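## Task

Trade places between the cardboard box sitting in the open drawer of the short, narrow three-drawer file cabinet and the mug sitting in the open drawer of the wide three-drawer cabinet, then push every drawer fully closed. The mug must not drop more than a few centimetres or take a hard knock. The cabinets must stay roughly where they started. The robot must not topple or finish leaning. Anything that stays in place only because the robot is holding it at the end does not count.

## Robot and tools

Robot: a Rainbow Robotics RB-Y1 in a physics simulation. It has a two-wheel drive base with two rear casters (0.66 m long, 0.58 m wide, front edge 0.10 m ahead of the wheel axle), a folding leg (ankle, knee, hip), a torso, a head with head_camera, and a left and right arm, each with a parallel gripper and a wrist camera (left_wrist_camera, right_wrist_camera). The base cannot strafe. Loose objects may occasionally get nudged by an outside push.

Frames: the base frame sits on the floor between the drive wheels, x forward, y left, z up. The reported chest point (on the spine, 0.08 m under the shoulders) and the left_hand and right_hand points (midway between each hand's pads) are in this frame; fingers point along the hand's -z and close along its x. Printed hand positions can be off, more so at long reach. base_odometry is measured from where the base started the scene, counts wheel rotation only (slip looks like travel), heading left-positive in -3.142 to 3.142.

execute_actions: argument "actions" is a list with one action or none (empty list = just report state and images). "cameras" picks images: a list of head_camera, left_wrist_camera, right_wrist_camera or all; omitted/null means all, [] means none. One action may hold:
- "base": exactly one relative command from the current base pose. {"translate_m": d} drives straight d metres, forward positive, -3 to 3. {"rotate_rad": d} spins in place d radians, left (counter-clockwise seen from above) positive, -3.2 to 3.2. A move needing over 8.667 s at its top speed is rejected.
- "joints": a single object mapping joint names to absolute targets (radians, grippers in metres). Ranges: torso_squat_rad 0 to 1.2 (bigger lowers the level chest); torso_shift_rad -0.3 to 0.6 (positive pushes hips forward); torso_pitch_rad -0.2 to 1.4 (positive leans forward); torso_yaw_rad -1.5 to 1.5 (left positive). Per arm (prefix left_ or right_): shoulder_pitch -2.356 to 2.356 (negative raises the arm forward); shoulder_roll left 0 to 3.141, right -3.141 to 0 (away from the body lifts the arm outward); shoulder_yaw -2.094 to 2.094; elbow -2.617 to 0.01 (negative bends); forearm_roll -3.141 to 3.141; wrist_pitch -1.57 to 1.919 (negative tips the hand forward); hand_roll -2.705 to 2.705; gripper_m 0 to 0.1 (pad gap). For both arms yaw and rolls are left/counter-clockwise positive. head_pan_rad -0.523 to 0.523 (left positive, relative to chest); head_tilt_rad -0.35 to 1.57 (positive looks down). A joint counts as done within ±0.02 (grippers ±0.004).
- "speeds": optional caps for this action, translate_m 0.05 to 0.4 m/s, rotate_rad 0.1 to 1.509 rad/s (defaults are the maxima).
- "min_time_s": 0.1 to 8, a floor on how long each arm/head motion takes.
Combined torso constraints: squat+shift <= 1.52; squat-shift+pitch <= 1.57; shift+0.5*pitch-0.4*squat <= 0.7; shift+0.3*pitch-0.5*squat <= 0.39; breaking one leaves the named torso joints "off_target". No action exceeds 15 s. Unknown keys or out-of-range numbers reject the whole call with no motion. Joints and base you omit may keep driving to earlier targets. If a call reports a stop, later movement calls in that same reply are skipped.

wait: {"seconds": 0 to 10}; nothing new is commanded, returns state and images. zoom_image: {"camera", "region": [x0, y0, x1, y1]} in pixels of that camera's latest image, top-left origin, at most 504 by 504. finished_scene: {"scene": current scene number}; irreversible, judges the result, and hands over the next task. Replying with no tool call ends everything.

Results: base_status and joint_status per motion: "done" (for the base, wheels turned the commanded amount, slip included), "off_target" (rested short, may still push), "limit_stop_at_<name>", "contact_stop" (torso/arm hit something firm), "time_out", "stopped_with_arm" (torso halted because an arm contact-stopped). After these the joint keeps its current spot; a contact_stop, time_out or stopped_with_arm halts the whole group (torso group, each arm group). "limit_stop_at_own_body" means the self-collision guard halted it before touching; move arm and torso apart. "joint command not followed" plus a "cause:" line means an arm's targets were withheld (arm-to-arm or self check); the gripper still acts, and the robot may retry those targets later. on_its_own lists uncommanded behaviour; "held at" is a held target, not the actual position. After any stop, first retreat in a separate action: arms, then torso. Special case: if both hands grasp one object and the torso contact-stops immediately with nothing in the way, resend all arm joints at their reported positions, then the torso command.

Grasping: command an opening at least 0.005 m narrower than the object; "off_target" on the gripper is then expected.

Avoid: driving into furniture (the base does not stop and may keep pushing; the bent leg can stick out front, and a leg pressing furniture can slide the robot back unreported); arms striking or pressing each other (grippers and palms are not checked between arms); heavy loads far forward (tipping is unguarded; each arm rated 3 kg); contact torque reaching joint load limits (shoulders 60.9, elbow 31.3, wrist joints 21.7 N m), which freezes the robot for 10 s; long holding under load, which heats motors (warning at 65 °C, brake stop at 80 °C, then resend targets). Don't drop or slam objects, shove cabinets, or leave drawers ajar.

Each tool is called by a JSON object that holds its "method" and its "body".

## Session

{"method": "execute_actions", "body": {"actions": []}}

Scene clock: 0.00 s.
base_odometry: x=+0.000 y=+0.000 heading=+0.000 (m, m, rad; odometry frame)
base_status: not commanded
joint_positions: torso_squat_rad=+0.350 torso_shift_rad=-0.001 torso_pitch_rad=+0.000 torso_yaw_rad=+0.000 left_shoulder_pitch_rad=-0.007 left_shoulder_roll_rad=+0.015 left_shoulder_yaw_rad=+0.004 left_elbow_rad=-0.164 left_forearm_roll_rad=+0.054 left_wrist_pitch_rad=-0.003 left_hand_roll_rad=+0.009 left_gripper_m=+0.099 right_shoulder_pitch_rad=-0.034 right_shoulder_roll_rad=-0.038 right_shoulder_yaw_rad=+0.018 right_elbow_rad=-0.214 right_forearm_roll_rad=-0.002 right_wrist_pitch_rad=-0.003 right_hand_roll_rad=-0.034 right_gripper_m=+0.100 head_pan_rad=+0.000 head_tilt_rad=+0.400
joint_status: not commanded
chest: x=-0.2287 y=+0.0007 z=+1.2475 quat_wxyz=(+1.000, -0.001, +0.000, +0.000) (m; base frame)
left_hand: x=-0.1428 y=+0.2314 z=+0.5669 quat_wxyz=(+0.996, +0.004, -0.087, +0.032) (m; base frame)
right_hand: x=-0.0993 y=-0.2459 z=+0.5742 quat_wxyz=(+0.992, -0.016, -0.125, -0.001) (m; base frame)
pictures: head_camera, left_wrist_camera, right_wrist_camera
Images, in order (width x height): head_camera 896x504, left_wrist_camera 644x364, right_wrist_camera 644x364.

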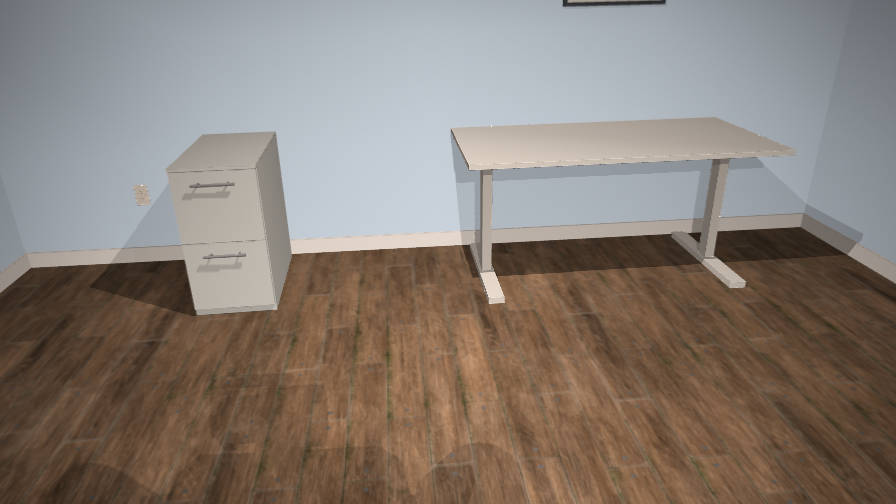

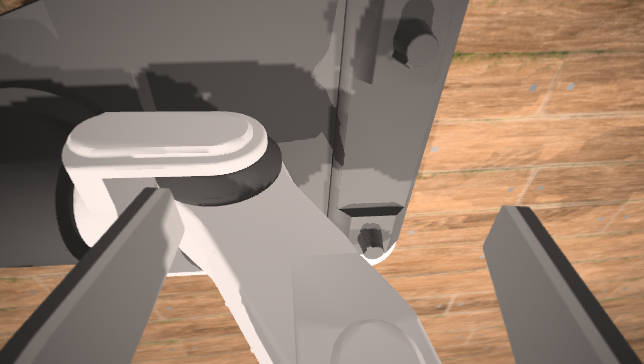

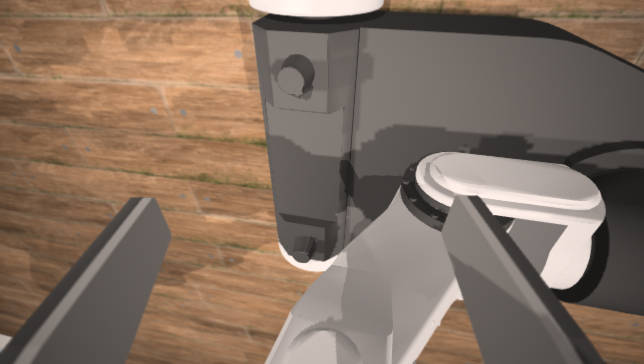

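{"method": "execute_actions", "body": {"actions": [{"base":{"rotate_rad":1.6}}], "cameras": ["head_camera"]}}

{"method": "execute_actions", "body": {"actions": [{"base":{"rotate_rad":1.6}}], "cameras": ["head_camera"]}}

{"method": "execute_actions", "body": {"actions": [{"base":{"rotate_rad":1.6}}], "cameras": ["head_camera"]}}

Scene clock: 4.63 s.
base_odometry: x=+0.000 y=+0.000 heading=+1.599 (m, m, rad; odometry frame)
base_status: done
joint_positions: torso_squat_rad=+0.350 torso_shift_rad=-0.001 torso_pitch_rad=-0.001 torso_yaw_rad=+0.000 left_shoulder_pitch_rad=-0.007 left_shoulder_roll_rad=+0.015 left_shoulder_yaw_rad=+0.004 left_elbow_rad=-0.164 left_forearm_roll_rad=+0.054 left_wrist_pitch_rad=-0.003 left_hand_roll_rad=+0.009 left_gripper_m=+0.099 right_shoulder_pitch_rad=-0.034 right_shoulder_roll_rad=-0.038 right_shoulder_yaw_rad=+0.018 right_elbow_rad=-0.214 right_forearm_roll_rad=-0.002 right_wrist_pitch_rad=-0.003 right_hand_roll_rad=-0.034 right_gripper_m=+0.100 head_pan_rad=+0.000 head_tilt_rad=+0.400
joint_status: not commanded
chest: x=-0.2288 y=+0.0007 z=+1.2475 quat_wxyz=(+1.000, -0.001, +0.000, +0.000) (m; base frame)
left_hand: x=-0.1428 y=+0.2314 z=+0.5669 quat_wxyz=(+0.996, +0.004, -0.087, +0.032) (m; base frame)
right_hand: x=-0.0993 y=-0.2459 z=+0.5742 quat_wxyz=(+0.992, -0.016, -0.125, -0.001) (m; base frame)
pictures: head_camera
Images, in order (width x height): head_camera 896x504.

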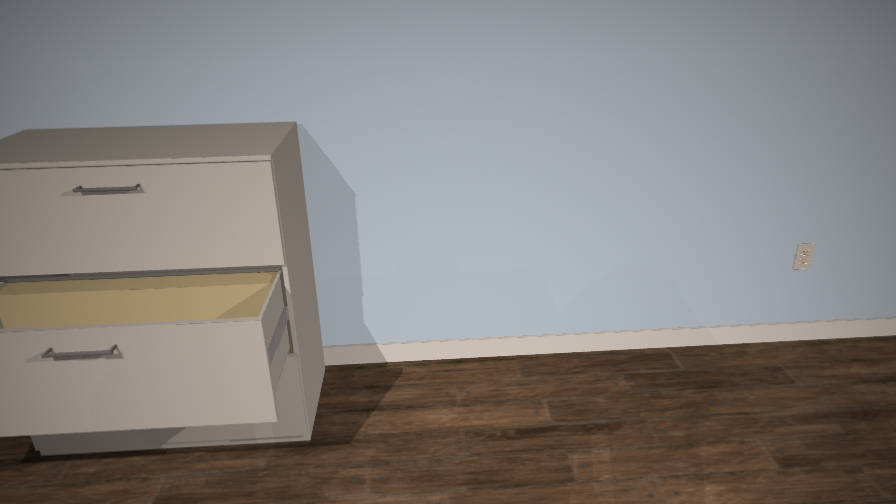

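Scene clock: 8.67 s.
base_odometry: x=+0.000 y=+0.000 heading=-3.084 (m, m, rad; odometry frame)
base_status: done
joint_positions: torso_squat_rad=+0.350 torso_shift_rad=-0.001 torso_pitch_rad=-0.001 torso_yaw_rad=+0.000 left_shoulder_pitch_rad=-0.007 left_shoulder_roll_rad=+0.015 left_shoulder_yaw_rad=+0.004 left_elbow_rad=-0.164 left_forearm_roll_rad=+0.054 left_wrist_pitch_rad=-0.003 left_hand_roll_rad=+0.009 left_gripper_m=+0.099 right_shoulder_pitch_rad=-0.034 right_shoulder_roll_rad=-0.038 right_shoulder_yaw_rad=+0.018 right_elbow_rad=-0.214 right_forearm_roll_rad=-0.002 right_wrist_pitch_rad=-0.003 right_hand_roll_rad=-0.034 right_gripper_m=+0.100 head_pan_rad=+0.000 head_tilt_rad=+0.400
joint_status: not commanded
chest: x=-0.2288 y=+0.0007 z=+1.2475 quat_wxyz=(+1.000, -0.001, +0.000, +0.000) (m; base frame)
left_hand: x=-0.1428 y=+0.2314 z=+0.5669 quat_wxyz=(+0.996, +0.004, -0.087, +0.032) (m; base frame)
right_hand: x=-0.0993 y=-0.2460 z=+0.5742 quat_wxyz=(+0.992, -0.016, -0.125, -0.001) (m; base frame)
pictures: head_camera
Images, in order (width x height): head_camera 896x504.

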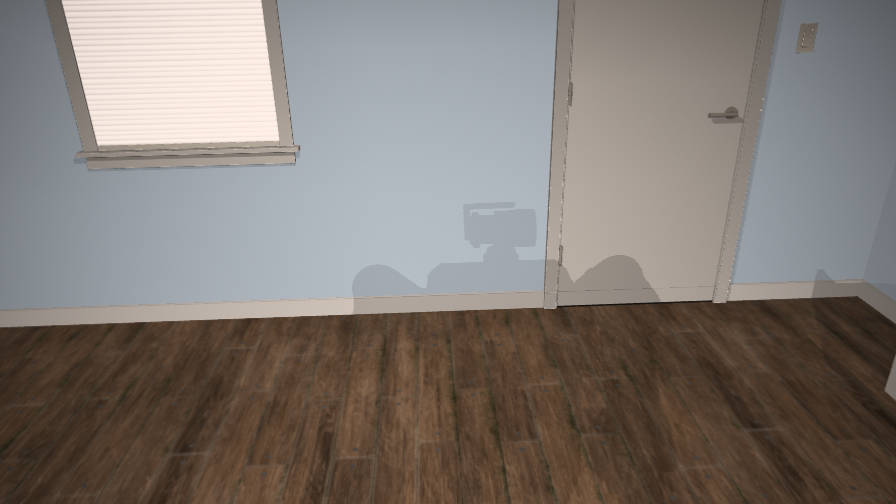

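Scene clock: 12.70 s.
base_odometry: x=+0.000 y=+0.000 heading=-1.485 (m, m, rad; odometry frame)
base_status: done
joint_positions: torso_squat_rad=+0.350 torso_shift_rad=-0.001 torso_pitch_rad=-0.001 torso_yaw_rad=+0.000 left_shoulder_pitch_rad=-0.007 left_shoulder_roll_rad=+0.015 left_shoulder_yaw_rad=+0.004 left_elbow_rad=-0.164 left_forearm_roll_rad=+0.054 left_wrist_pitch_rad=-0.003 left_hand_roll_rad=+0.009 left_gripper_m=+0.099 right_shoulder_pitch_rad=-0.034 right_shoulder_roll_rad=-0.038 right_shoulder_yaw_rad=+0.018 right_elbow_rad=-0.214 right_forearm_roll_rad=-0.002 right_wrist_pitch_rad=-0.003 right_hand_roll_rad=-0.034 right_gripper_m=+0.100 head_pan_rad=+0.000 head_tilt_rad=+0.400
joint_status: not commanded
chest: x=-0.2288 y=+0.0007 z=+1.2475 quat_wxyz=(+1.000, -0.001, +0.000, +0.000) (m; base frame)
left_hand: x=-0.1428 y=+0.2314 z=+0.5669 quat_wxyz=(+0.996, +0.004, -0.087, +0.032) (m; base frame)
right_hand: x=-0.0993 y=-0.2460 z=+0.5742 quat_wxyz=(+0.992, -0.016, -0.125, -0.001) (m; base frame)
pictures: head_camera
Images, in order (width x height): head_camera 896x504.

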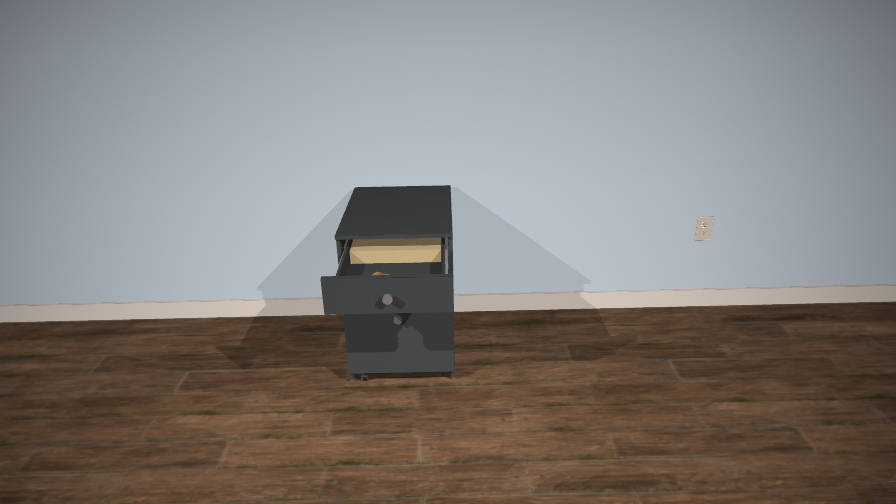

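{"method": "execute_actions", "body": {"actions": [{"base":{"translate_m":0.8},"joints":{"head_tilt_rad":0.9}}], "cameras": ["head_camera"]}}

Scene clock: 16.63 s.
base_odometry: x=+0.069 y=-0.797 heading=-1.484 (m, m, rad; odometry frame)
base_status: done
joint_positions: torso_squat_rad=+0.350 torso_shift_rad=-0.001 torso_pitch_rad=+0.000 torso_yaw_rad=+0.000 left_shoulder_pitch_rad=-0.007 left_shoulder_roll_rad=+0.015 left_shoulder_yaw_rad=+0.004 left_elbow_rad=-0.165 left_forearm_roll_rad=+0.054 left_wrist_pitch_rad=-0.003 left_hand_roll_rad=+0.009 left_gripper_m=+0.099 right_shoulder_pitch_rad=-0.034 right_shoulder_roll_rad=-0.038 right_shoulder_yaw_rad=+0.018 right_elbow_rad=-0.214 right_forearm_roll_rad=-0.002 right_wrist_pitch_rad=-0.003 right_hand_roll_rad=-0.034 right_gripper_m=+0.100 head_pan_rad=+0.000 head_tilt_rad=+0.900
joint_status: all done
chest: x=-0.2287 y=+0.0007 z=+1.2475 quat_wxyz=(+1.000, -0.001, +0.000, +0.000) (m; base frame)
left_hand: x=-0.1428 y=+0.2314 z=+0.5669 quat_wxyz=(+0.996, +0.004, -0.087, +0.032) (m; base frame)
right_hand: x=-0.0992 y=-0.2460 z=+0.5742 quat_wxyz=(+0.992, -0.016, -0.125, -0.001) (m; base frame)
pictures: head_camera
Images, in order (width x height): head_camera 896x504.

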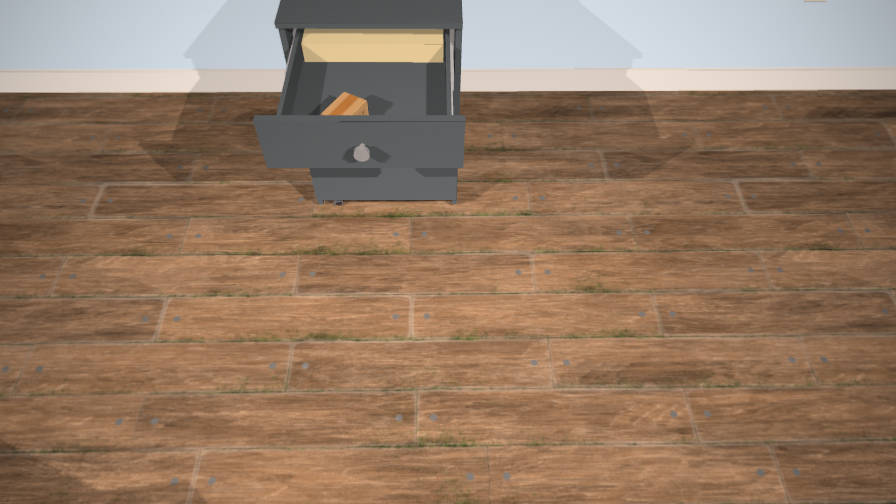

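{"method": "execute_actions", "body": {"actions": [{"base":{"translate_m":0.5},"joints":{"head_tilt_rad":0.6,"torso_pitch_rad":0.5,"left_shoulder_pitch_rad":-1.2,"left_elbow_rad":-0.6,"left_wrist_pitch_rad":1.3}}], "cameras": ["head_camera","left_wrist_camera"]}}

Scene clock: 20.07 s.
base_odometry: x=+0.113 y=-1.295 heading=-1.483 (m, m, rad; odometry frame)
base_status: done
joint_positions: torso_squat_rad=+0.350 torso_shift_rad=-0.001 torso_pitch_rad=+0.500 torso_yaw_rad=+0.000 left_shoulder_pitch_rad=-1.200 left_shoulder_roll_rad=+0.015 left_shoulder_yaw_rad=+0.004 left_elbow_rad=-0.600 left_forearm_roll_rad=+0.054 left_wrist_pitch_rad=+1.300 left_hand_roll_rad=+0.009 left_gripper_m=+0.099 right_shoulder_pitch_rad=-0.034 right_shoulder_roll_rad=-0.038 right_shoulder_yaw_rad=+0.018 right_elbow_rad=-0.214 right_forearm_roll_rad=-0.002 right_wrist_pitch_rad=-0.003 right_hand_roll_rad=-0.034 right_gripper_m=+0.100 head_pan_rad=+0.000 head_tilt_rad=+0.600
joint_status: all done
chest: x=-0.0801 y=+0.0007 z=+1.2096 quat_wxyz=(+0.969, -0.001, +0.248, +0.000) (m; base frame)
left_hand: x=+0.3395 y=+0.0783 z=+0.7334 quat_wxyz=(+0.984, -0.002, +0.032, -0.173) (m; base frame)
right_hand: x=-0.2898 y=-0.2460 z=+0.5568 quat_wxyz=(+0.992, -0.016, +0.125, +0.003) (m; base frame)
pictures: head_camera, left_wrist_camera
Images, in order (width x height): head_camera 896x504, left_wrist_camera 644x364.

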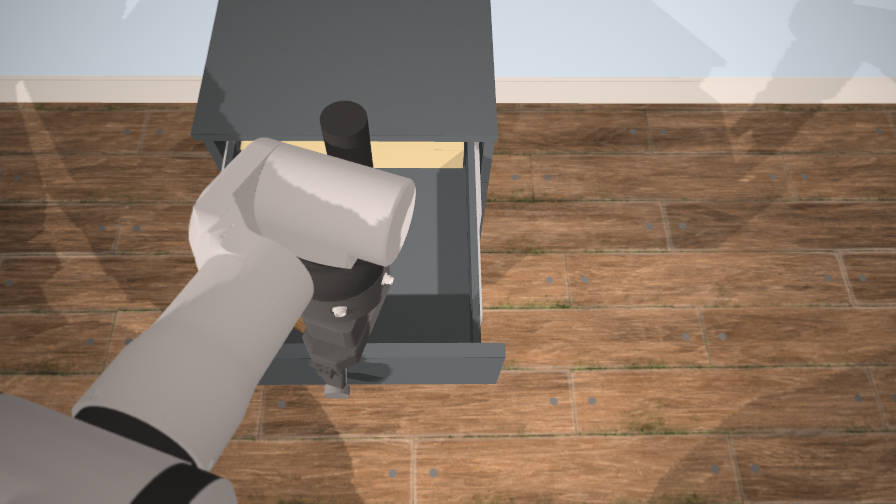

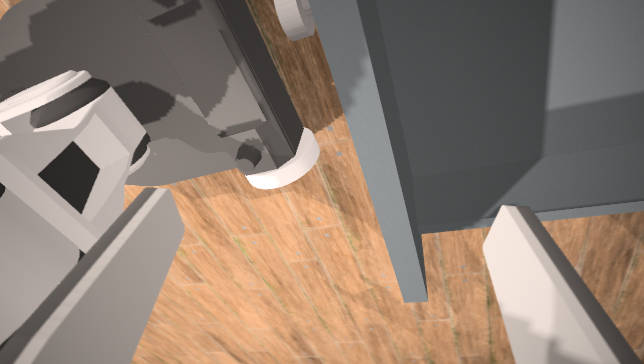

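{"method": "execute_actions", "body": {"actions": [{"base":{"translate_m":0.12},"joints":{"left_shoulder_roll_rad":0.3}}], "cameras": ["head_camera","left_wrist_camera"]}}

Scene clock: 22.00 s.
base_odometry: x=+0.124 y=-1.415 heading=-1.482 (m, m, rad; odometry frame)
base_status: done
joint_positions: torso_squat_rad=+0.350 torso_shift_rad=-0.001 torso_pitch_rad=+0.500 torso_yaw_rad=+0.000 left_shoulder_pitch_rad=-1.200 left_shoulder_roll_rad=+0.300 left_shoulder_yaw_rad=+0.004 left_elbow_rad=-0.600 left_forearm_roll_rad=+0.054 left_wrist_pitch_rad=+1.300 left_hand_roll_rad=+0.009 left_gripper_m=+0.099 right_shoulder_pitch_rad=-0.034 right_shoulder_roll_rad=-0.038 right_shoulder_yaw_rad=+0.018 right_elbow_rad=-0.214 right_forearm_roll_rad=-0.002 right_wrist_pitch_rad=-0.003 right_hand_roll_rad=-0.034 right_gripper_m=+0.100 head_pan_rad=+0.000 head_tilt_rad=+0.600
joint_status: all done
chest: x=-0.0802 y=+0.0007 z=+1.2096 quat_wxyz=(+0.969, -0.001, +0.247, +0.000) (m; base frame)
left_hand: x=+0.3968 y=+0.2613 z=+0.7600 quat_wxyz=(+0.991, +0.106, +0.005, -0.085) (m; base frame)
right_hand: x=-0.2899 y=-0.2460 z=+0.5569 quat_wxyz=(+0.992, -0.016, +0.125, +0.003) (m; base frame)
pictures: head_camera, left_wrist_camera
Images, in order (width x height): head_camera 896x504, left_wrist_camera 644x364.

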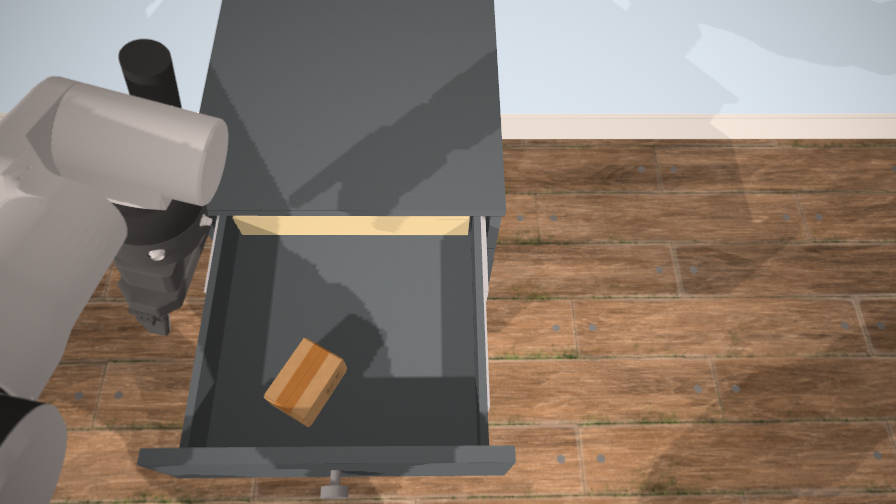

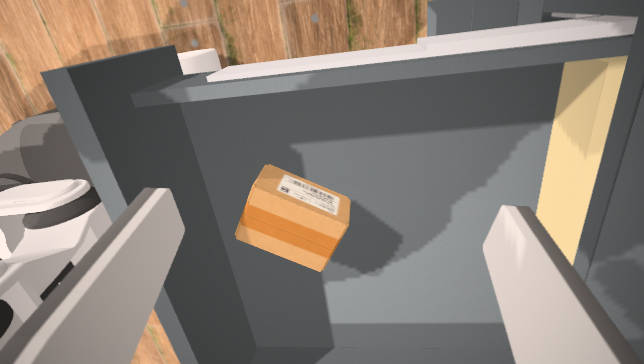

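{"method": "execute_actions", "body": {"actions": [{"base":{"translate_m":-0.04},"joints":{"left_shoulder_roll_rad":0.15,"left_hand_roll_rad":1.3}}], "cameras": ["head_camera","left_wrist_camera"]}}

Scene clock: 23.90 s.
base_odometry: x=+0.120 y=-1.375 heading=-1.482 (m, m, rad; odometry frame)
base_status: done
joint_positions: torso_squat_rad=+0.350 torso_shift_rad=-0.001 torso_pitch_rad=+0.500 torso_yaw_rad=+0.000 left_shoulder_pitch_rad=-1.200 left_shoulder_roll_rad=+0.150 left_shoulder_yaw_rad=+0.004 left_elbow_rad=-0.600 left_forearm_roll_rad=+0.054 left_wrist_pitch_rad=+1.300 left_hand_roll_rad=+1.300 left_gripper_m=+0.099 right_shoulder_pitch_rad=-0.034 right_shoulder_roll_rad=-0.038 right_shoulder_yaw_rad=+0.018 right_elbow_rad=-0.214 right_forearm_roll_rad=-0.002 right_wrist_pitch_rad=-0.003 right_hand_roll_rad=-0.034 right_gripper_m=+0.100 head_pan_rad=+0.000 head_tilt_rad=+0.600
joint_status: all done
chest: x=-0.0802 y=+0.0007 z=+1.2096 quat_wxyz=(+0.969, -0.001, +0.247, +0.000) (m; base frame)
left_hand: x=+0.3708 y=+0.1644 z=+0.7406 quat_wxyz=(+0.870, +0.051, -0.014, +0.490) (m; base frame)
right_hand: x=-0.2900 y=-0.2460 z=+0.5569 quat_wxyz=(+0.992, -0.016, +0.125, +0.003) (m; base frame)
pictures: head_camera, left_wrist_camera
Images, in order (width x height): head_camera 896x504, left_wrist_camera 644x364.

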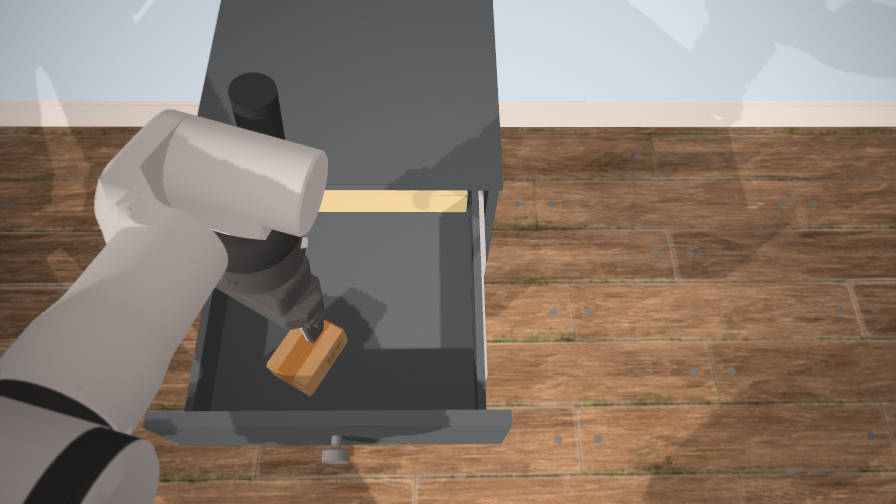

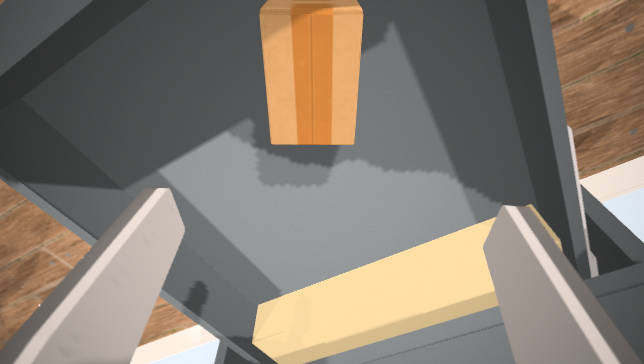

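{"method": "execute_actions", "body": {"actions": [{"joints":{"torso_squat_rad":0.6}}], "cameras": ["head_camera","left_wrist_camera"]}}

Scene clock: 25.87 s.
base_odometry: x=+0.120 y=-1.375 heading=-1.482 (m, m, rad; odometry frame)
base_status: not commanded
joint_positions: torso_squat_rad=+0.600 torso_shift_rad=-0.001 torso_pitch_rad=+0.500 torso_yaw_rad=+0.000 left_shoulder_pitch_rad=-1.200 left_shoulder_roll_rad=+0.150 left_shoulder_yaw_rad=+0.004 left_elbow_rad=-0.600 left_forearm_roll_rad=+0.054 left_wrist_pitch_rad=+1.300 left_hand_roll_rad=+1.300 left_gripper_m=+0.099 right_shoulder_pitch_rad=-0.034 right_shoulder_roll_rad=-0.038 right_shoulder_yaw_rad=+0.018 right_elbow_rad=-0.214 right_forearm_roll_rad=-0.002 right_wrist_pitch_rad=-0.003 right_hand_roll_rad=-0.034 right_gripper_m=+0.100 head_pan_rad=+0.000 head_tilt_rad=+0.600
joint_status: all done
chest: x=-0.0801 y=+0.0007 z=+1.1298 quat_wxyz=(+0.969, -0.001, +0.247, +0.000) (m; base frame)
left_hand: x=+0.3708 y=+0.1644 z=+0.6608 quat_wxyz=(+0.870, +0.051, -0.014, +0.490) (m; base frame)
right_hand: x=-0.2899 y=-0.2460 z=+0.4771 quat_wxyz=(+0.992, -0.016, +0.125, +0.003) (m; base frame)
pictures: head_camera, left_wrist_camera
Images, in order (width x height): head_camera 896x504, left_wrist_camera 644x364.

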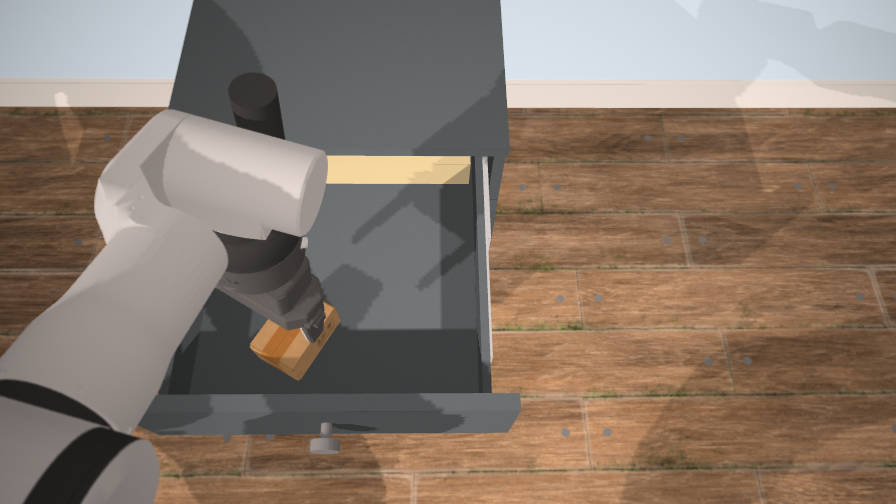

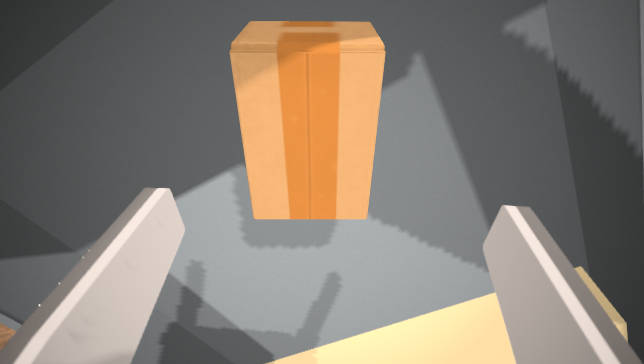

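{"method": "execute_actions", "body": {"actions": [{"base":{"translate_m":-0.035},"joints":{"torso_squat_rad":0.75}}], "cameras": ["left_wrist_camera"]}}

Scene clock: 27.47 s.
base_odometry: x=+0.117 y=-1.340 heading=-1.483 (m, m, rad; odometry frame)
base_status: done
joint_positions: torso_squat_rad=+0.750 torso_shift_rad=-0.001 torso_pitch_rad=+0.500 torso_yaw_rad=+0.000 left_shoulder_pitch_rad=-1.200 left_shoulder_roll_rad=+0.150 left_shoulder_yaw_rad=+0.004 left_elbow_rad=-0.600 left_forearm_roll_rad=+0.054 left_wrist_pitch_rad=+1.300 left_hand_roll_rad=+1.300 left_gripper_m=+0.099 right_shoulder_pitch_rad=-0.034 right_shoulder_roll_rad=-0.038 right_shoulder_yaw_rad=+0.018 right_elbow_rad=-0.214 right_forearm_roll_rad=-0.002 right_wrist_pitch_rad=-0.003 right_hand_roll_rad=-0.034 right_gripper_m=+0.100 head_pan_rad=+0.000 head_tilt_rad=+0.600
joint_status: all done
chest: x=-0.0801 y=+0.0006 z=+1.0642 quat_wxyz=(+0.969, -0.001, +0.247, +0.000) (m; base frame)
left_hand: x=+0.3708 y=+0.1644 z=+0.5952 quat_wxyz=(+0.870, +0.051, -0.014, +0.490) (m; base frame)
right_hand: x=-0.2899 y=-0.2460 z=+0.4115 quat_wxyz=(+0.992, -0.016, +0.125, +0.003) (m; base frame)
pictures: left_wrist_camera
Images, in order (width x height): left_wrist_camera 644x364.

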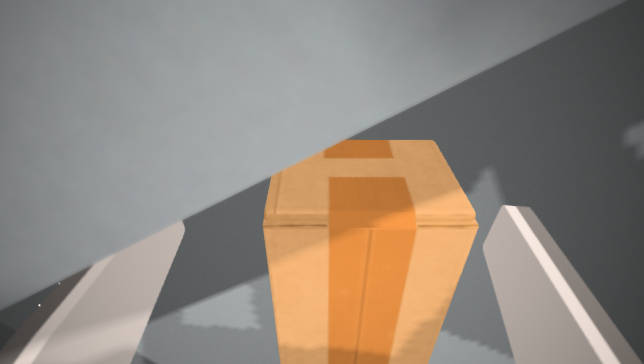

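{"method": "execute_actions", "body": {"actions": [{"base":{"translate_m":0.012},"joints":{"torso_squat_rad":0.81}}], "cameras": ["left_wrist_camera","head_camera"]}}

Scene clock: 28.60 s.
base_odometry: x=+0.118 y=-1.352 heading=-1.483 (m, m, rad; odometry frame)
base_status: done
joint_positions: torso_squat_rad=+0.810 torso_shift_rad=-0.001 torso_pitch_rad=+0.500 torso_yaw_rad=+0.000 left_shoulder_pitch_rad=-1.200 left_shoulder_roll_rad=+0.150 left_shoulder_yaw_rad=+0.004 left_elbow_rad=-0.600 left_forearm_roll_rad=+0.054 left_wrist_pitch_rad=+1.300 left_hand_roll_rad=+1.300 left_gripper_m=+0.099 right_shoulder_pitch_rad=-0.034 right_shoulder_roll_rad=-0.038 right_shoulder_yaw_rad=+0.018 right_elbow_rad=-0.214 right_forearm_roll_rad=-0.002 right_wrist_pitch_rad=-0.003 right_hand_roll_rad=-0.034 right_gripper_m=+0.100 head_pan_rad=+0.000 head_tilt_rad=+0.600
joint_status: all done
chest: x=-0.0801 y=+0.0006 z=+1.0347 quat_wxyz=(+0.969, -0.001, +0.247, +0.000) (m; base frame)
left_hand: x=+0.3709 y=+0.1643 z=+0.5657 quat_wxyz=(+0.870, +0.051, -0.014, +0.490) (m; base frame)
right_hand: x=-0.2898 y=-0.2460 z=+0.3820 quat_wxyz=(+0.992, -0.016, +0.125, +0.003) (m; base frame)
pictures: head_camera, left_wrist_camera
Images, in order (width x height): head_camera 896x504, left_wrist_camera 644x364.

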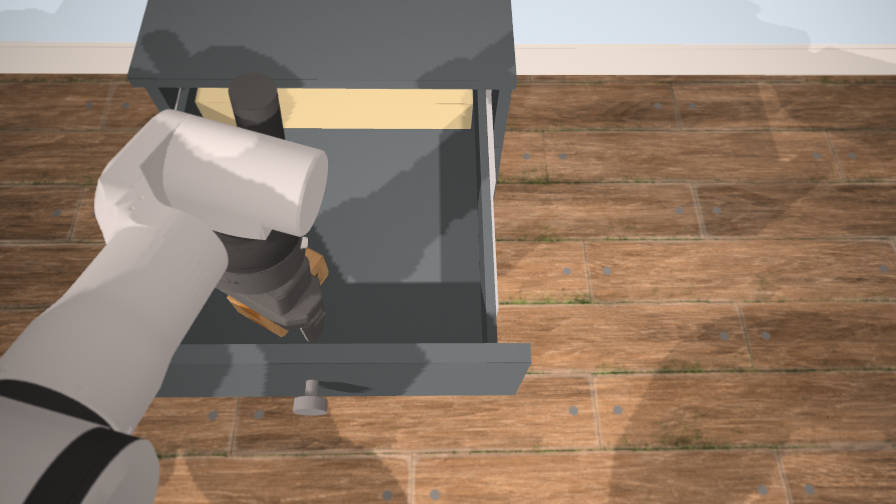

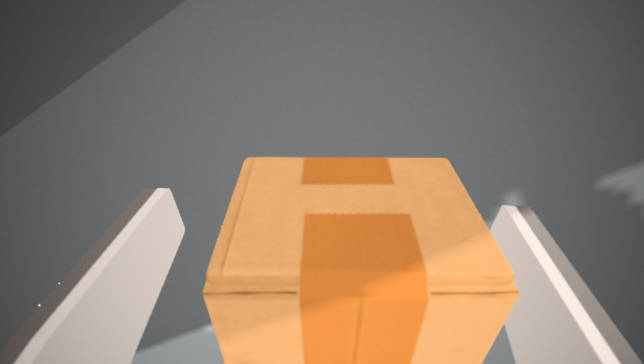

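{"method": "execute_actions", "body": {"actions": [{"joints":{"left_gripper_m":0.03}}], "cameras": []}}

{"method": "execute_actions", "body": {"actions": [{"joints":{"torso_squat_rad":0.2}}], "cameras": ["left_wrist_camera","head_camera"]}}

Scene clock: 30.10 s.
base_odometry: x=+0.118 y=-1.352 heading=-1.483 (m, m, rad; odometry frame)
base_status: not commanded
joint_positions: torso_squat_rad=+0.810 torso_shift_rad=-0.001 torso_pitch_rad=+0.500 torso_yaw_rad=+0.000 left_shoulder_pitch_rad=-1.200 left_shoulder_roll_rad=+0.150 left_shoulder_yaw_rad=+0.004 left_elbow_rad=-0.600 left_forearm_roll_rad=+0.054 left_wrist_pitch_rad=+1.300 left_hand_roll_rad=+1.300 left_gripper_m=+0.059 right_shoulder_pitch_rad=-0.034 right_shoulder_roll_rad=-0.038 right_shoulder_yaw_rad=+0.018 right_elbow_rad=-0.214 right_forearm_roll_rad=-0.002 right_wrist_pitch_rad=-0.003 right_hand_roll_rad=-0.034 right_gripper_m=+0.100 head_pan_rad=+0.000 head_tilt_rad=+0.600
joint_status: left_gripper_m off_target (ended at +0.059, target +0.030)
chest: x=-0.0801 y=+0.0006 z=+1.0347 quat_wxyz=(+0.969, -0.001, +0.247, +0.000) (m; base frame)
left_hand: x=+0.3709 y=+0.1643 z=+0.5657 quat_wxyz=(+0.870, +0.051, -0.014, +0.490) (m; base frame)
right_hand: x=-0.2898 y=-0.2460 z=+0.3820 quat_wxyz=(+0.992, -0.016, +0.125, +0.003) (m; base frame)
pictures: none
No camera images: the call's "cameras" was empty. Leave "cameras" out to get every camera's image.

Scene clock: 32.90 s.
base_odometry: x=+0.118 y=-1.352 heading=-1.483 (m, m, rad; odometry frame)
base_status: not commanded
joint_positions: torso_squat_rad=+0.200 torso_shift_rad=-0.001 torso_pitch_rad=+0.500 torso_yaw_rad=+0.000 left_shoulder_pitch_rad=-1.200 left_shoulder_roll_rad=+0.150 left_shoulder_yaw_rad=+0.004 left_elbow_rad=-0.600 left_forearm_roll_rad=+0.054 left_wrist_pitch_rad=+1.300 left_hand_roll_rad=+1.300 left_gripper_m=+0.059 right_shoulder_pitch_rad=-0.034 right_shoulder_roll_rad=-0.038 right_shoulder_yaw_rad=+0.018 right_elbow_rad=-0.214 right_forearm_roll_rad=-0.002 right_wrist_pitch_rad=-0.003 right_hand_roll_rad=-0.034 right_gripper_m=+0.100 head_pan_rad=+0.000 head_tilt_rad=+0.600
joint_status: all done
chest: x=-0.0802 y=+0.0007 z=+1.2381 quat_wxyz=(+0.969, -0.001, +0.248, +0.000) (m; base frame)
left_hand: x=+0.3707 y=+0.1645 z=+0.7690 quat_wxyz=(+0.870, +0.051, -0.014, +0.490) (m; base frame)
right_hand: x=-0.2900 y=-0.2459 z=+0.5854 quat_wxyz=(+0.992, -0.016, +0.125, +0.003) (m; base frame)
pictures: head_camera, left_wrist_camera
Images, in order (width x height): head_camera 896x504, left_wrist_camera 644x364.

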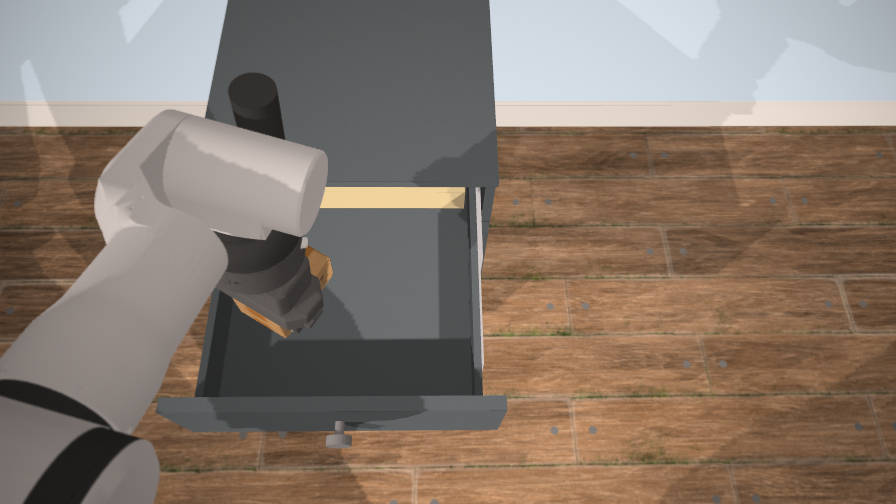

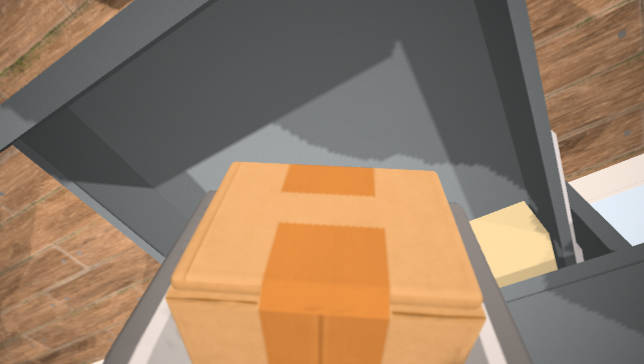

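{"method": "execute_actions", "body": {"actions": [{"base":{"translate_m":-0.4},"joints":{"torso_pitch_rad":0.2,"head_tilt_rad":0.4}}], "cameras": []}}

{"method": "execute_actions", "body": {"actions": [{"base":{"rotate_rad":-2.58}}], "cameras": []}}

{"method": "execute_actions", "body": {"actions": [{"base":{"translate_m":2.0}}], "cameras": []}}

{"method": "execute_actions", "body": {"actions": [{"base":{"rotate_rad":-0.56}}], "cameras": ["head_camera"]}}

Scene clock: 36.97 s.
base_odometry: x=+0.083 y=-0.954 heading=-1.482 (m, m, rad; odometry frame)
base_status: done
joint_positions: torso_squat_rad=+0.200 torso_shift_rad=-0.001 torso_pitch_rad=+0.200 torso_yaw_rad=+0.000 left_shoulder_pitch_rad=-1.200 left_shoulder_roll_rad=+0.150 left_shoulder_yaw_rad=+0.004 left_elbow_rad=-0.600 left_forearm_roll_rad=+0.054 left_wrist_pitch_rad=+1.300 left_hand_roll_rad=+1.300 left_gripper_m=+0.059 right_shoulder_pitch_rad=-0.034 right_shoulder_roll_rad=-0.038 right_shoulder_yaw_rad=+0.018 right_elbow_rad=-0.214 right_forearm_roll_rad=-0.002 right_wrist_pitch_rad=-0.003 right_hand_roll_rad=-0.034 right_gripper_m=+0.100 head_pan_rad=+0.000 head_tilt_rad=+0.400
joint_status: all done
chest: x=-0.1671 y=+0.0007 z=+1.2698 quat_wxyz=(+0.995, -0.001, +0.100, +0.000) (m; base frame)
left_hand: x=+0.4022 y=+0.1646 z=+0.9549 quat_wxyz=(+0.858, -0.023, -0.144, +0.492) (m; base frame)
right_hand: x=-0.1745 y=-0.2459 z=+0.5843 quat_wxyz=(+1.000, -0.016, -0.025, +0.001) (m; base frame)
pictures: none
No camera images: the call's "cameras" was empty. Leave "cameras" out to get every camera's image.

Scene clock: 41.83 s.
base_odometry: x=+0.083 y=-0.954 heading=+2.222 (m, m, rad; odometry frame)
base_status: done
joint_positions: torso_squat_rad=+0.200 torso_shift_rad=-0.001 torso_pitch_rad=+0.200 torso_yaw_rad=+0.000 left_shoulder_pitch_rad=-1.200 left_shoulder_roll_rad=+0.150 left_shoulder_yaw_rad=+0.004 left_elbow_rad=-0.600 left_forearm_roll_rad=+0.054 left_wrist_pitch_rad=+1.300 left_hand_roll_rad=+1.300 left_gripper_m=+0.059 right_shoulder_pitch_rad=-0.034 right_shoulder_roll_rad=-0.038 right_shoulder_yaw_rad=+0.018 right_elbow_rad=-0.214 right_forearm_roll_rad=-0.002 right_wrist_pitch_rad=-0.003 right_hand_roll_rad=-0.034 right_gripper_m=+0.100 head_pan_rad=+0.000 head_tilt_rad=+0.400
joint_status: not commanded
chest: x=-0.1671 y=+0.0007 z=+1.2698 quat_wxyz=(+0.995, -0.001, +0.100, +0.000) (m; base frame)
left_hand: x=+0.4022 y=+0.1646 z=+0.9549 quat_wxyz=(+0.858, -0.023, -0.144, +0.492) (m; base frame)
right_hand: x=-0.1745 y=-0.2459 z=+0.5843 quat_wxyz=(+1.000, -0.016, -0.025, +0.001) (m; base frame)
pictures: none
No camera images: the call's "cameras" was empty. Leave "cameras" out to get every camera's image.

Scene clock: 48.17 s.
base_odometry: x=-1.128 y=+0.638 heading=+2.221 (m, m, rad; odometry frame)
base_status: done
joint_positions: torso_squat_rad=+0.200 torso_shift_rad=-0.001 torso_pitch_rad=+0.200 torso_yaw_rad=+0.000 left_shoulder_pitch_rad=-1.200 left_shoulder_roll_rad=+0.150 left_shoulder_yaw_rad=+0.004 left_elbow_rad=-0.600 left_forearm_roll_rad=+0.054 left_wrist_pitch_rad=+1.300 left_hand_roll_rad=+1.300 left_gripper_m=+0.059 right_shoulder_pitch_rad=-0.034 right_shoulder_roll_rad=-0.038 right_shoulder_yaw_rad=+0.018 right_elbow_rad=-0.214 right_forearm_roll_rad=-0.002 right_wrist_pitch_rad=-0.003 right_hand_roll_rad=-0.034 right_gripper_m=+0.100 head_pan_rad=+0.000 head_tilt_rad=+0.400
joint_status: not commanded
chest: x=-0.1670 y=+0.0007 z=+1.2698 quat_wxyz=(+0.995, -0.001, +0.100, +0.000) (m; base frame)
left_hand: x=+0.4022 y=+0.1646 z=+0.9548 quat_wxyz=(+0.858, -0.023, -0.144, +0.492) (m; base frame)
right_hand: x=-0.1744 y=-0.2459 z=+0.5843 quat_wxyz=(+1.000, -0.016, -0.025, +0.001) (m; base frame)
pictures: none
No camera images: the call's "cameras" was empty. Leave "cameras" out to get every camera's image.

Scene clock: 50.77 s.
base_odometry: x=-1.128 y=+0.637 heading=+1.662 (m, m, rad; odometry frame)
base_status: done
joint_positions: torso_squat_rad=+0.200 torso_shift_rad=-0.001 torso_pitch_rad=+0.200 torso_yaw_rad=+0.000 left_shoulder_pitch_rad=-1.200 left_shoulder_roll_rad=+0.150 left_shoulder_yaw_rad=+0.004 left_elbow_rad=-0.600 left_forearm_roll_rad=+0.054 left_wrist_pitch_rad=+1.300 left_hand_roll_rad=+1.300 left_gripper_m=+0.059 right_shoulder_pitch_rad=-0.034 right_shoulder_roll_rad=-0.038 right_shoulder_yaw_rad=+0.018 right_elbow_rad=-0.214 right_forearm_roll_rad=-0.002 right_wrist_pitch_rad=-0.003 right_hand_roll_rad=-0.034 right_gripper_m=+0.100 head_pan_rad=+0.000 head_tilt_rad=+0.400
joint_status: not commanded
chest: x=-0.1670 y=+0.0007 z=+1.2698 quat_wxyz=(+0.995, -0.001, +0.100, +0.000) (m; base frame)
left_hand: x=+0.4022 y=+0.1646 z=+0.9548 quat_wxyz=(+0.858, -0.023, -0.144, +0.492) (m; base frame)
right_hand: x=-0.1744 y=-0.2459 z=+0.5843 quat_wxyz=(+1.000, -0.016, -0.025, +0.001) (m; base frame)
pictures: head_camera
Images, in order (width x height): head_camera 896x504.

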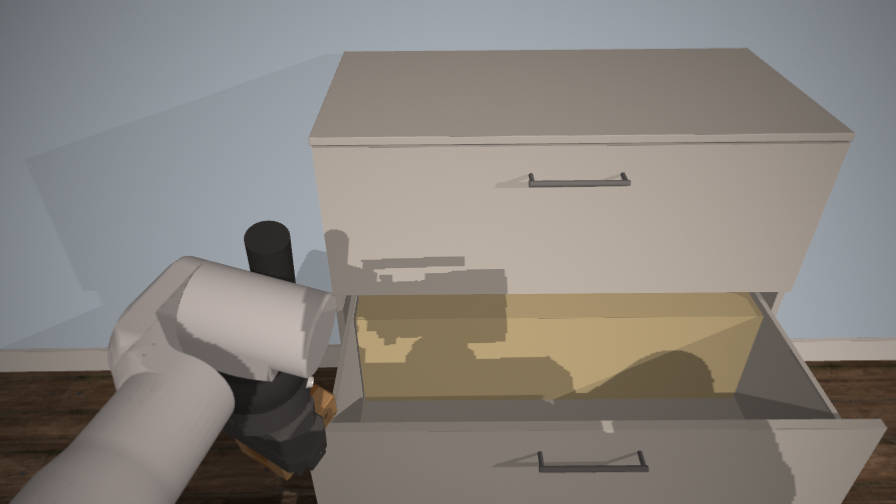

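{"method": "execute_actions", "body": {"actions": [{"base":{"translate_m":0.25},"joints":{"torso_pitch_rad":0.5,"torso_squat_rad":0.0,"head_tilt_rad":0.8,"left_shoulder_roll_rad":0.5}}], "cameras": ["head_camera"]}}

Scene clock: 53.17 s.
base_odometry: x=-1.151 y=+0.887 heading=+1.661 (m, m, rad; odometry frame)
base_status: done
joint_positions: torso_squat_rad=+0.000 torso_shift_rad=-0.001 torso_pitch_rad=+0.500 torso_yaw_rad=+0.000 left_shoulder_pitch_rad=-1.200 left_shoulder_roll_rad=+0.500 left_shoulder_yaw_rad=+0.004 left_elbow_rad=-0.600 left_forearm_roll_rad=+0.054 left_wrist_pitch_rad=+1.300 left_hand_roll_rad=+1.300 left_gripper_m=+0.059 right_shoulder_pitch_rad=-0.034 right_shoulder_roll_rad=-0.038 right_shoulder_yaw_rad=+0.018 right_elbow_rad=-0.214 right_forearm_roll_rad=-0.002 right_wrist_pitch_rad=-0.003 right_hand_roll_rad=-0.034 right_gripper_m=+0.100 head_pan_rad=+0.000 head_tilt_rad=+0.800
joint_status: all done
chest: x=-0.0801 y=+0.0008 z=+1.2520 quat_wxyz=(+0.969, -0.001, +0.248, +0.000) (m; base frame)
left_hand: x=+0.4160 y=+0.3885 z=+0.8462 quat_wxyz=(+0.799, +0.136, -0.120, +0.574) (m; base frame)
right_hand: x=-0.2899 y=-0.2459 z=+0.5993 quat_wxyz=(+0.992, -0.016, +0.125, +0.003) (m; base frame)
pictures: head_camera
Images, in order (width x height): head_camera 896x504.

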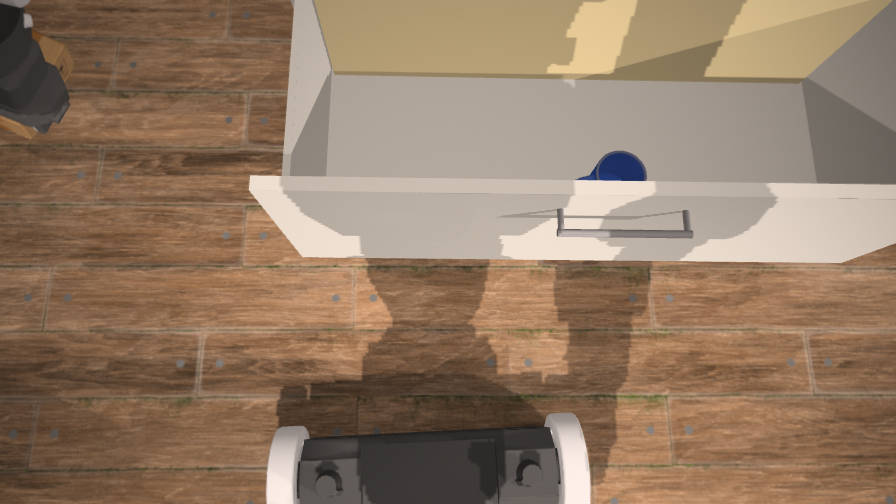

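{"method": "execute_actions", "body": {"actions": [{"joints":{"left_shoulder_pitch_rad":-1.45,"left_wrist_pitch_rad":1.55,"left_shoulder_roll_rad":0.1,"left_hand_roll_rad":1.8,"right_shoulder_pitch_rad":-1.45,"right_wrist_pitch_rad":1.55,"right_elbow_rad":-0.6,"right_shoulder_roll_rad":-0.4,"right_hand_roll_rad":-1.7}}], "cameras": []}}

{"method": "execute_actions", "body": {"actions": [{"base":{"translate_m":0.1}}]}}

Scene clock: 56.40 s.
base_odometry: x=-1.151 y=+0.887 heading=+1.661 (m, m, rad; odometry frame)
base_status: not commanded
joint_positions: torso_squat_rad=+0.000 torso_shift_rad=-0.001 torso_pitch_rad=+0.500 torso_yaw_rad=+0.000 left_shoulder_pitch_rad=-1.450 left_shoulder_roll_rad=+0.100 left_shoulder_yaw_rad=+0.004 left_elbow_rad=-0.600 left_forearm_roll_rad=+0.054 left_wrist_pitch_rad=+1.550 left_hand_roll_rad=+1.800 left_gripper_m=+0.059 right_shoulder_pitch_rad=-1.451 right_shoulder_roll_rad=-0.400 right_shoulder_yaw_rad=+0.018 right_elbow_rad=-0.600 right_forearm_roll_rad=-0.002 right_wrist_pitch_rad=+1.550 right_hand_roll_rad=-1.700 right_gripper_m=+0.100 head_pan_rad=+0.000 head_tilt_rad=+0.800
joint_status: all done
chest: x=-0.0802 y=+0.0008 z=+1.2520 quat_wxyz=(+0.969, -0.001, +0.247, +0.000) (m; base frame)
left_hand: x=+0.4127 y=+0.0989 z=+0.8883 quat_wxyz=(+0.751, +0.053, -0.024, +0.658) (m; base frame)
right_hand: x=+0.4643 y=-0.2895 z=+0.9372 quat_wxyz=(+0.700, -0.112, -0.134, -0.693) (m; base frame)
pictures: none
No camera images: the call's "cameras" was empty. Leave "cameras" out to get every camera's image.

Scene clock: 57.77 s.
base_odometry: x=-1.160 y=+0.986 heading=+1.661 (m, m, rad; odometry frame)
base_status: done
joint_positions: torso_squat_rad=+0.000 torso_shift_rad=-0.001 torso_pitch_rad=+0.500 torso_yaw_rad=+0.000 left_shoulder_pitch_rad=-1.450 left_shoulder_roll_rad=+0.100 left_shoulder_yaw_rad=+0.004 left_elbow_rad=-0.600 left_forearm_roll_rad=+0.054 left_wrist_pitch_rad=+1.550 left_hand_roll_rad=+1.800 left_gripper_m=+0.059 right_shoulder_pitch_rad=-1.450 right_shoulder_roll_rad=-0.400 right_shoulder_yaw_rad=+0.018 right_elbow_rad=-0.600 right_forearm_roll_rad=-0.002 right_wrist_pitch_rad=+1.550 right_hand_roll_rad=-1.700 right_gripper_m=+0.100 head_pan_rad=+0.000 head_tilt_rad=+0.800
joint_status: not commanded
chest: x=-0.0802 y=+0.0008 z=+1.2520 quat_wxyz=(+0.969, -0.001, +0.247, +0.000) (m; base frame)
left_hand: x=+0.4127 y=+0.0989 z=+0.8883 quat_wxyz=(+0.751, +0.053, -0.023, +0.658) (m; base frame)
right_hand: x=+0.4642 y=-0.2895 z=+0.9370 quat_wxyz=(+0.700, -0.112, -0.134, -0.693) (m; base frame)
pictures: head_camera, left_wrist_camera, right_wrist_camera
Images, in order (width x height): head_camera 896x504, left_wrist_camera 644x364, right_wrist_camera 644x364.

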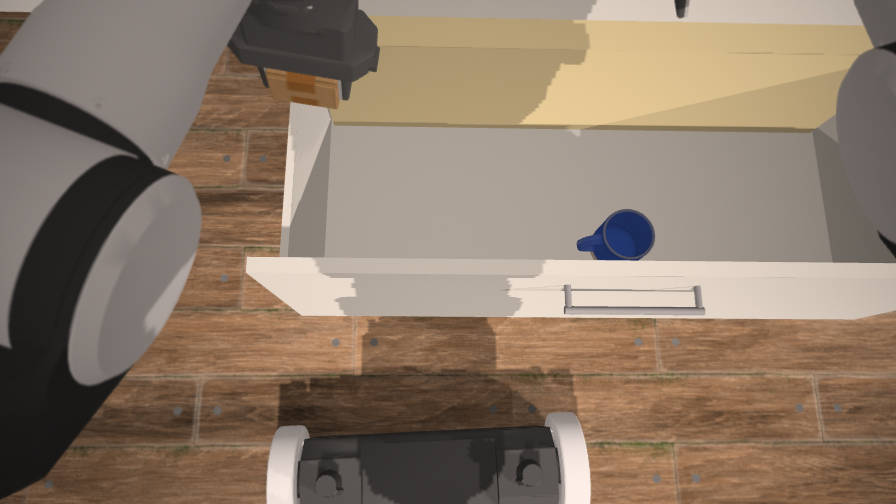

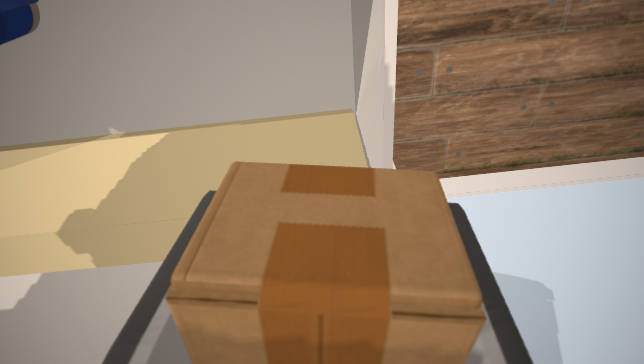

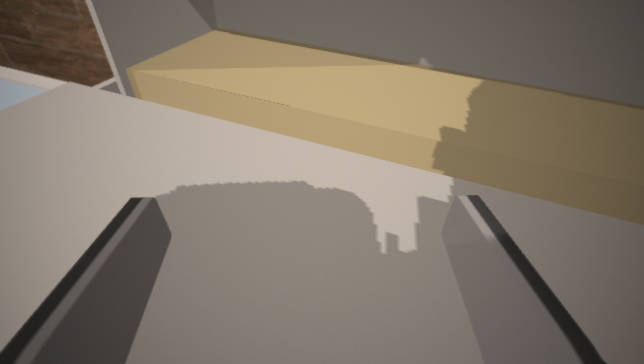

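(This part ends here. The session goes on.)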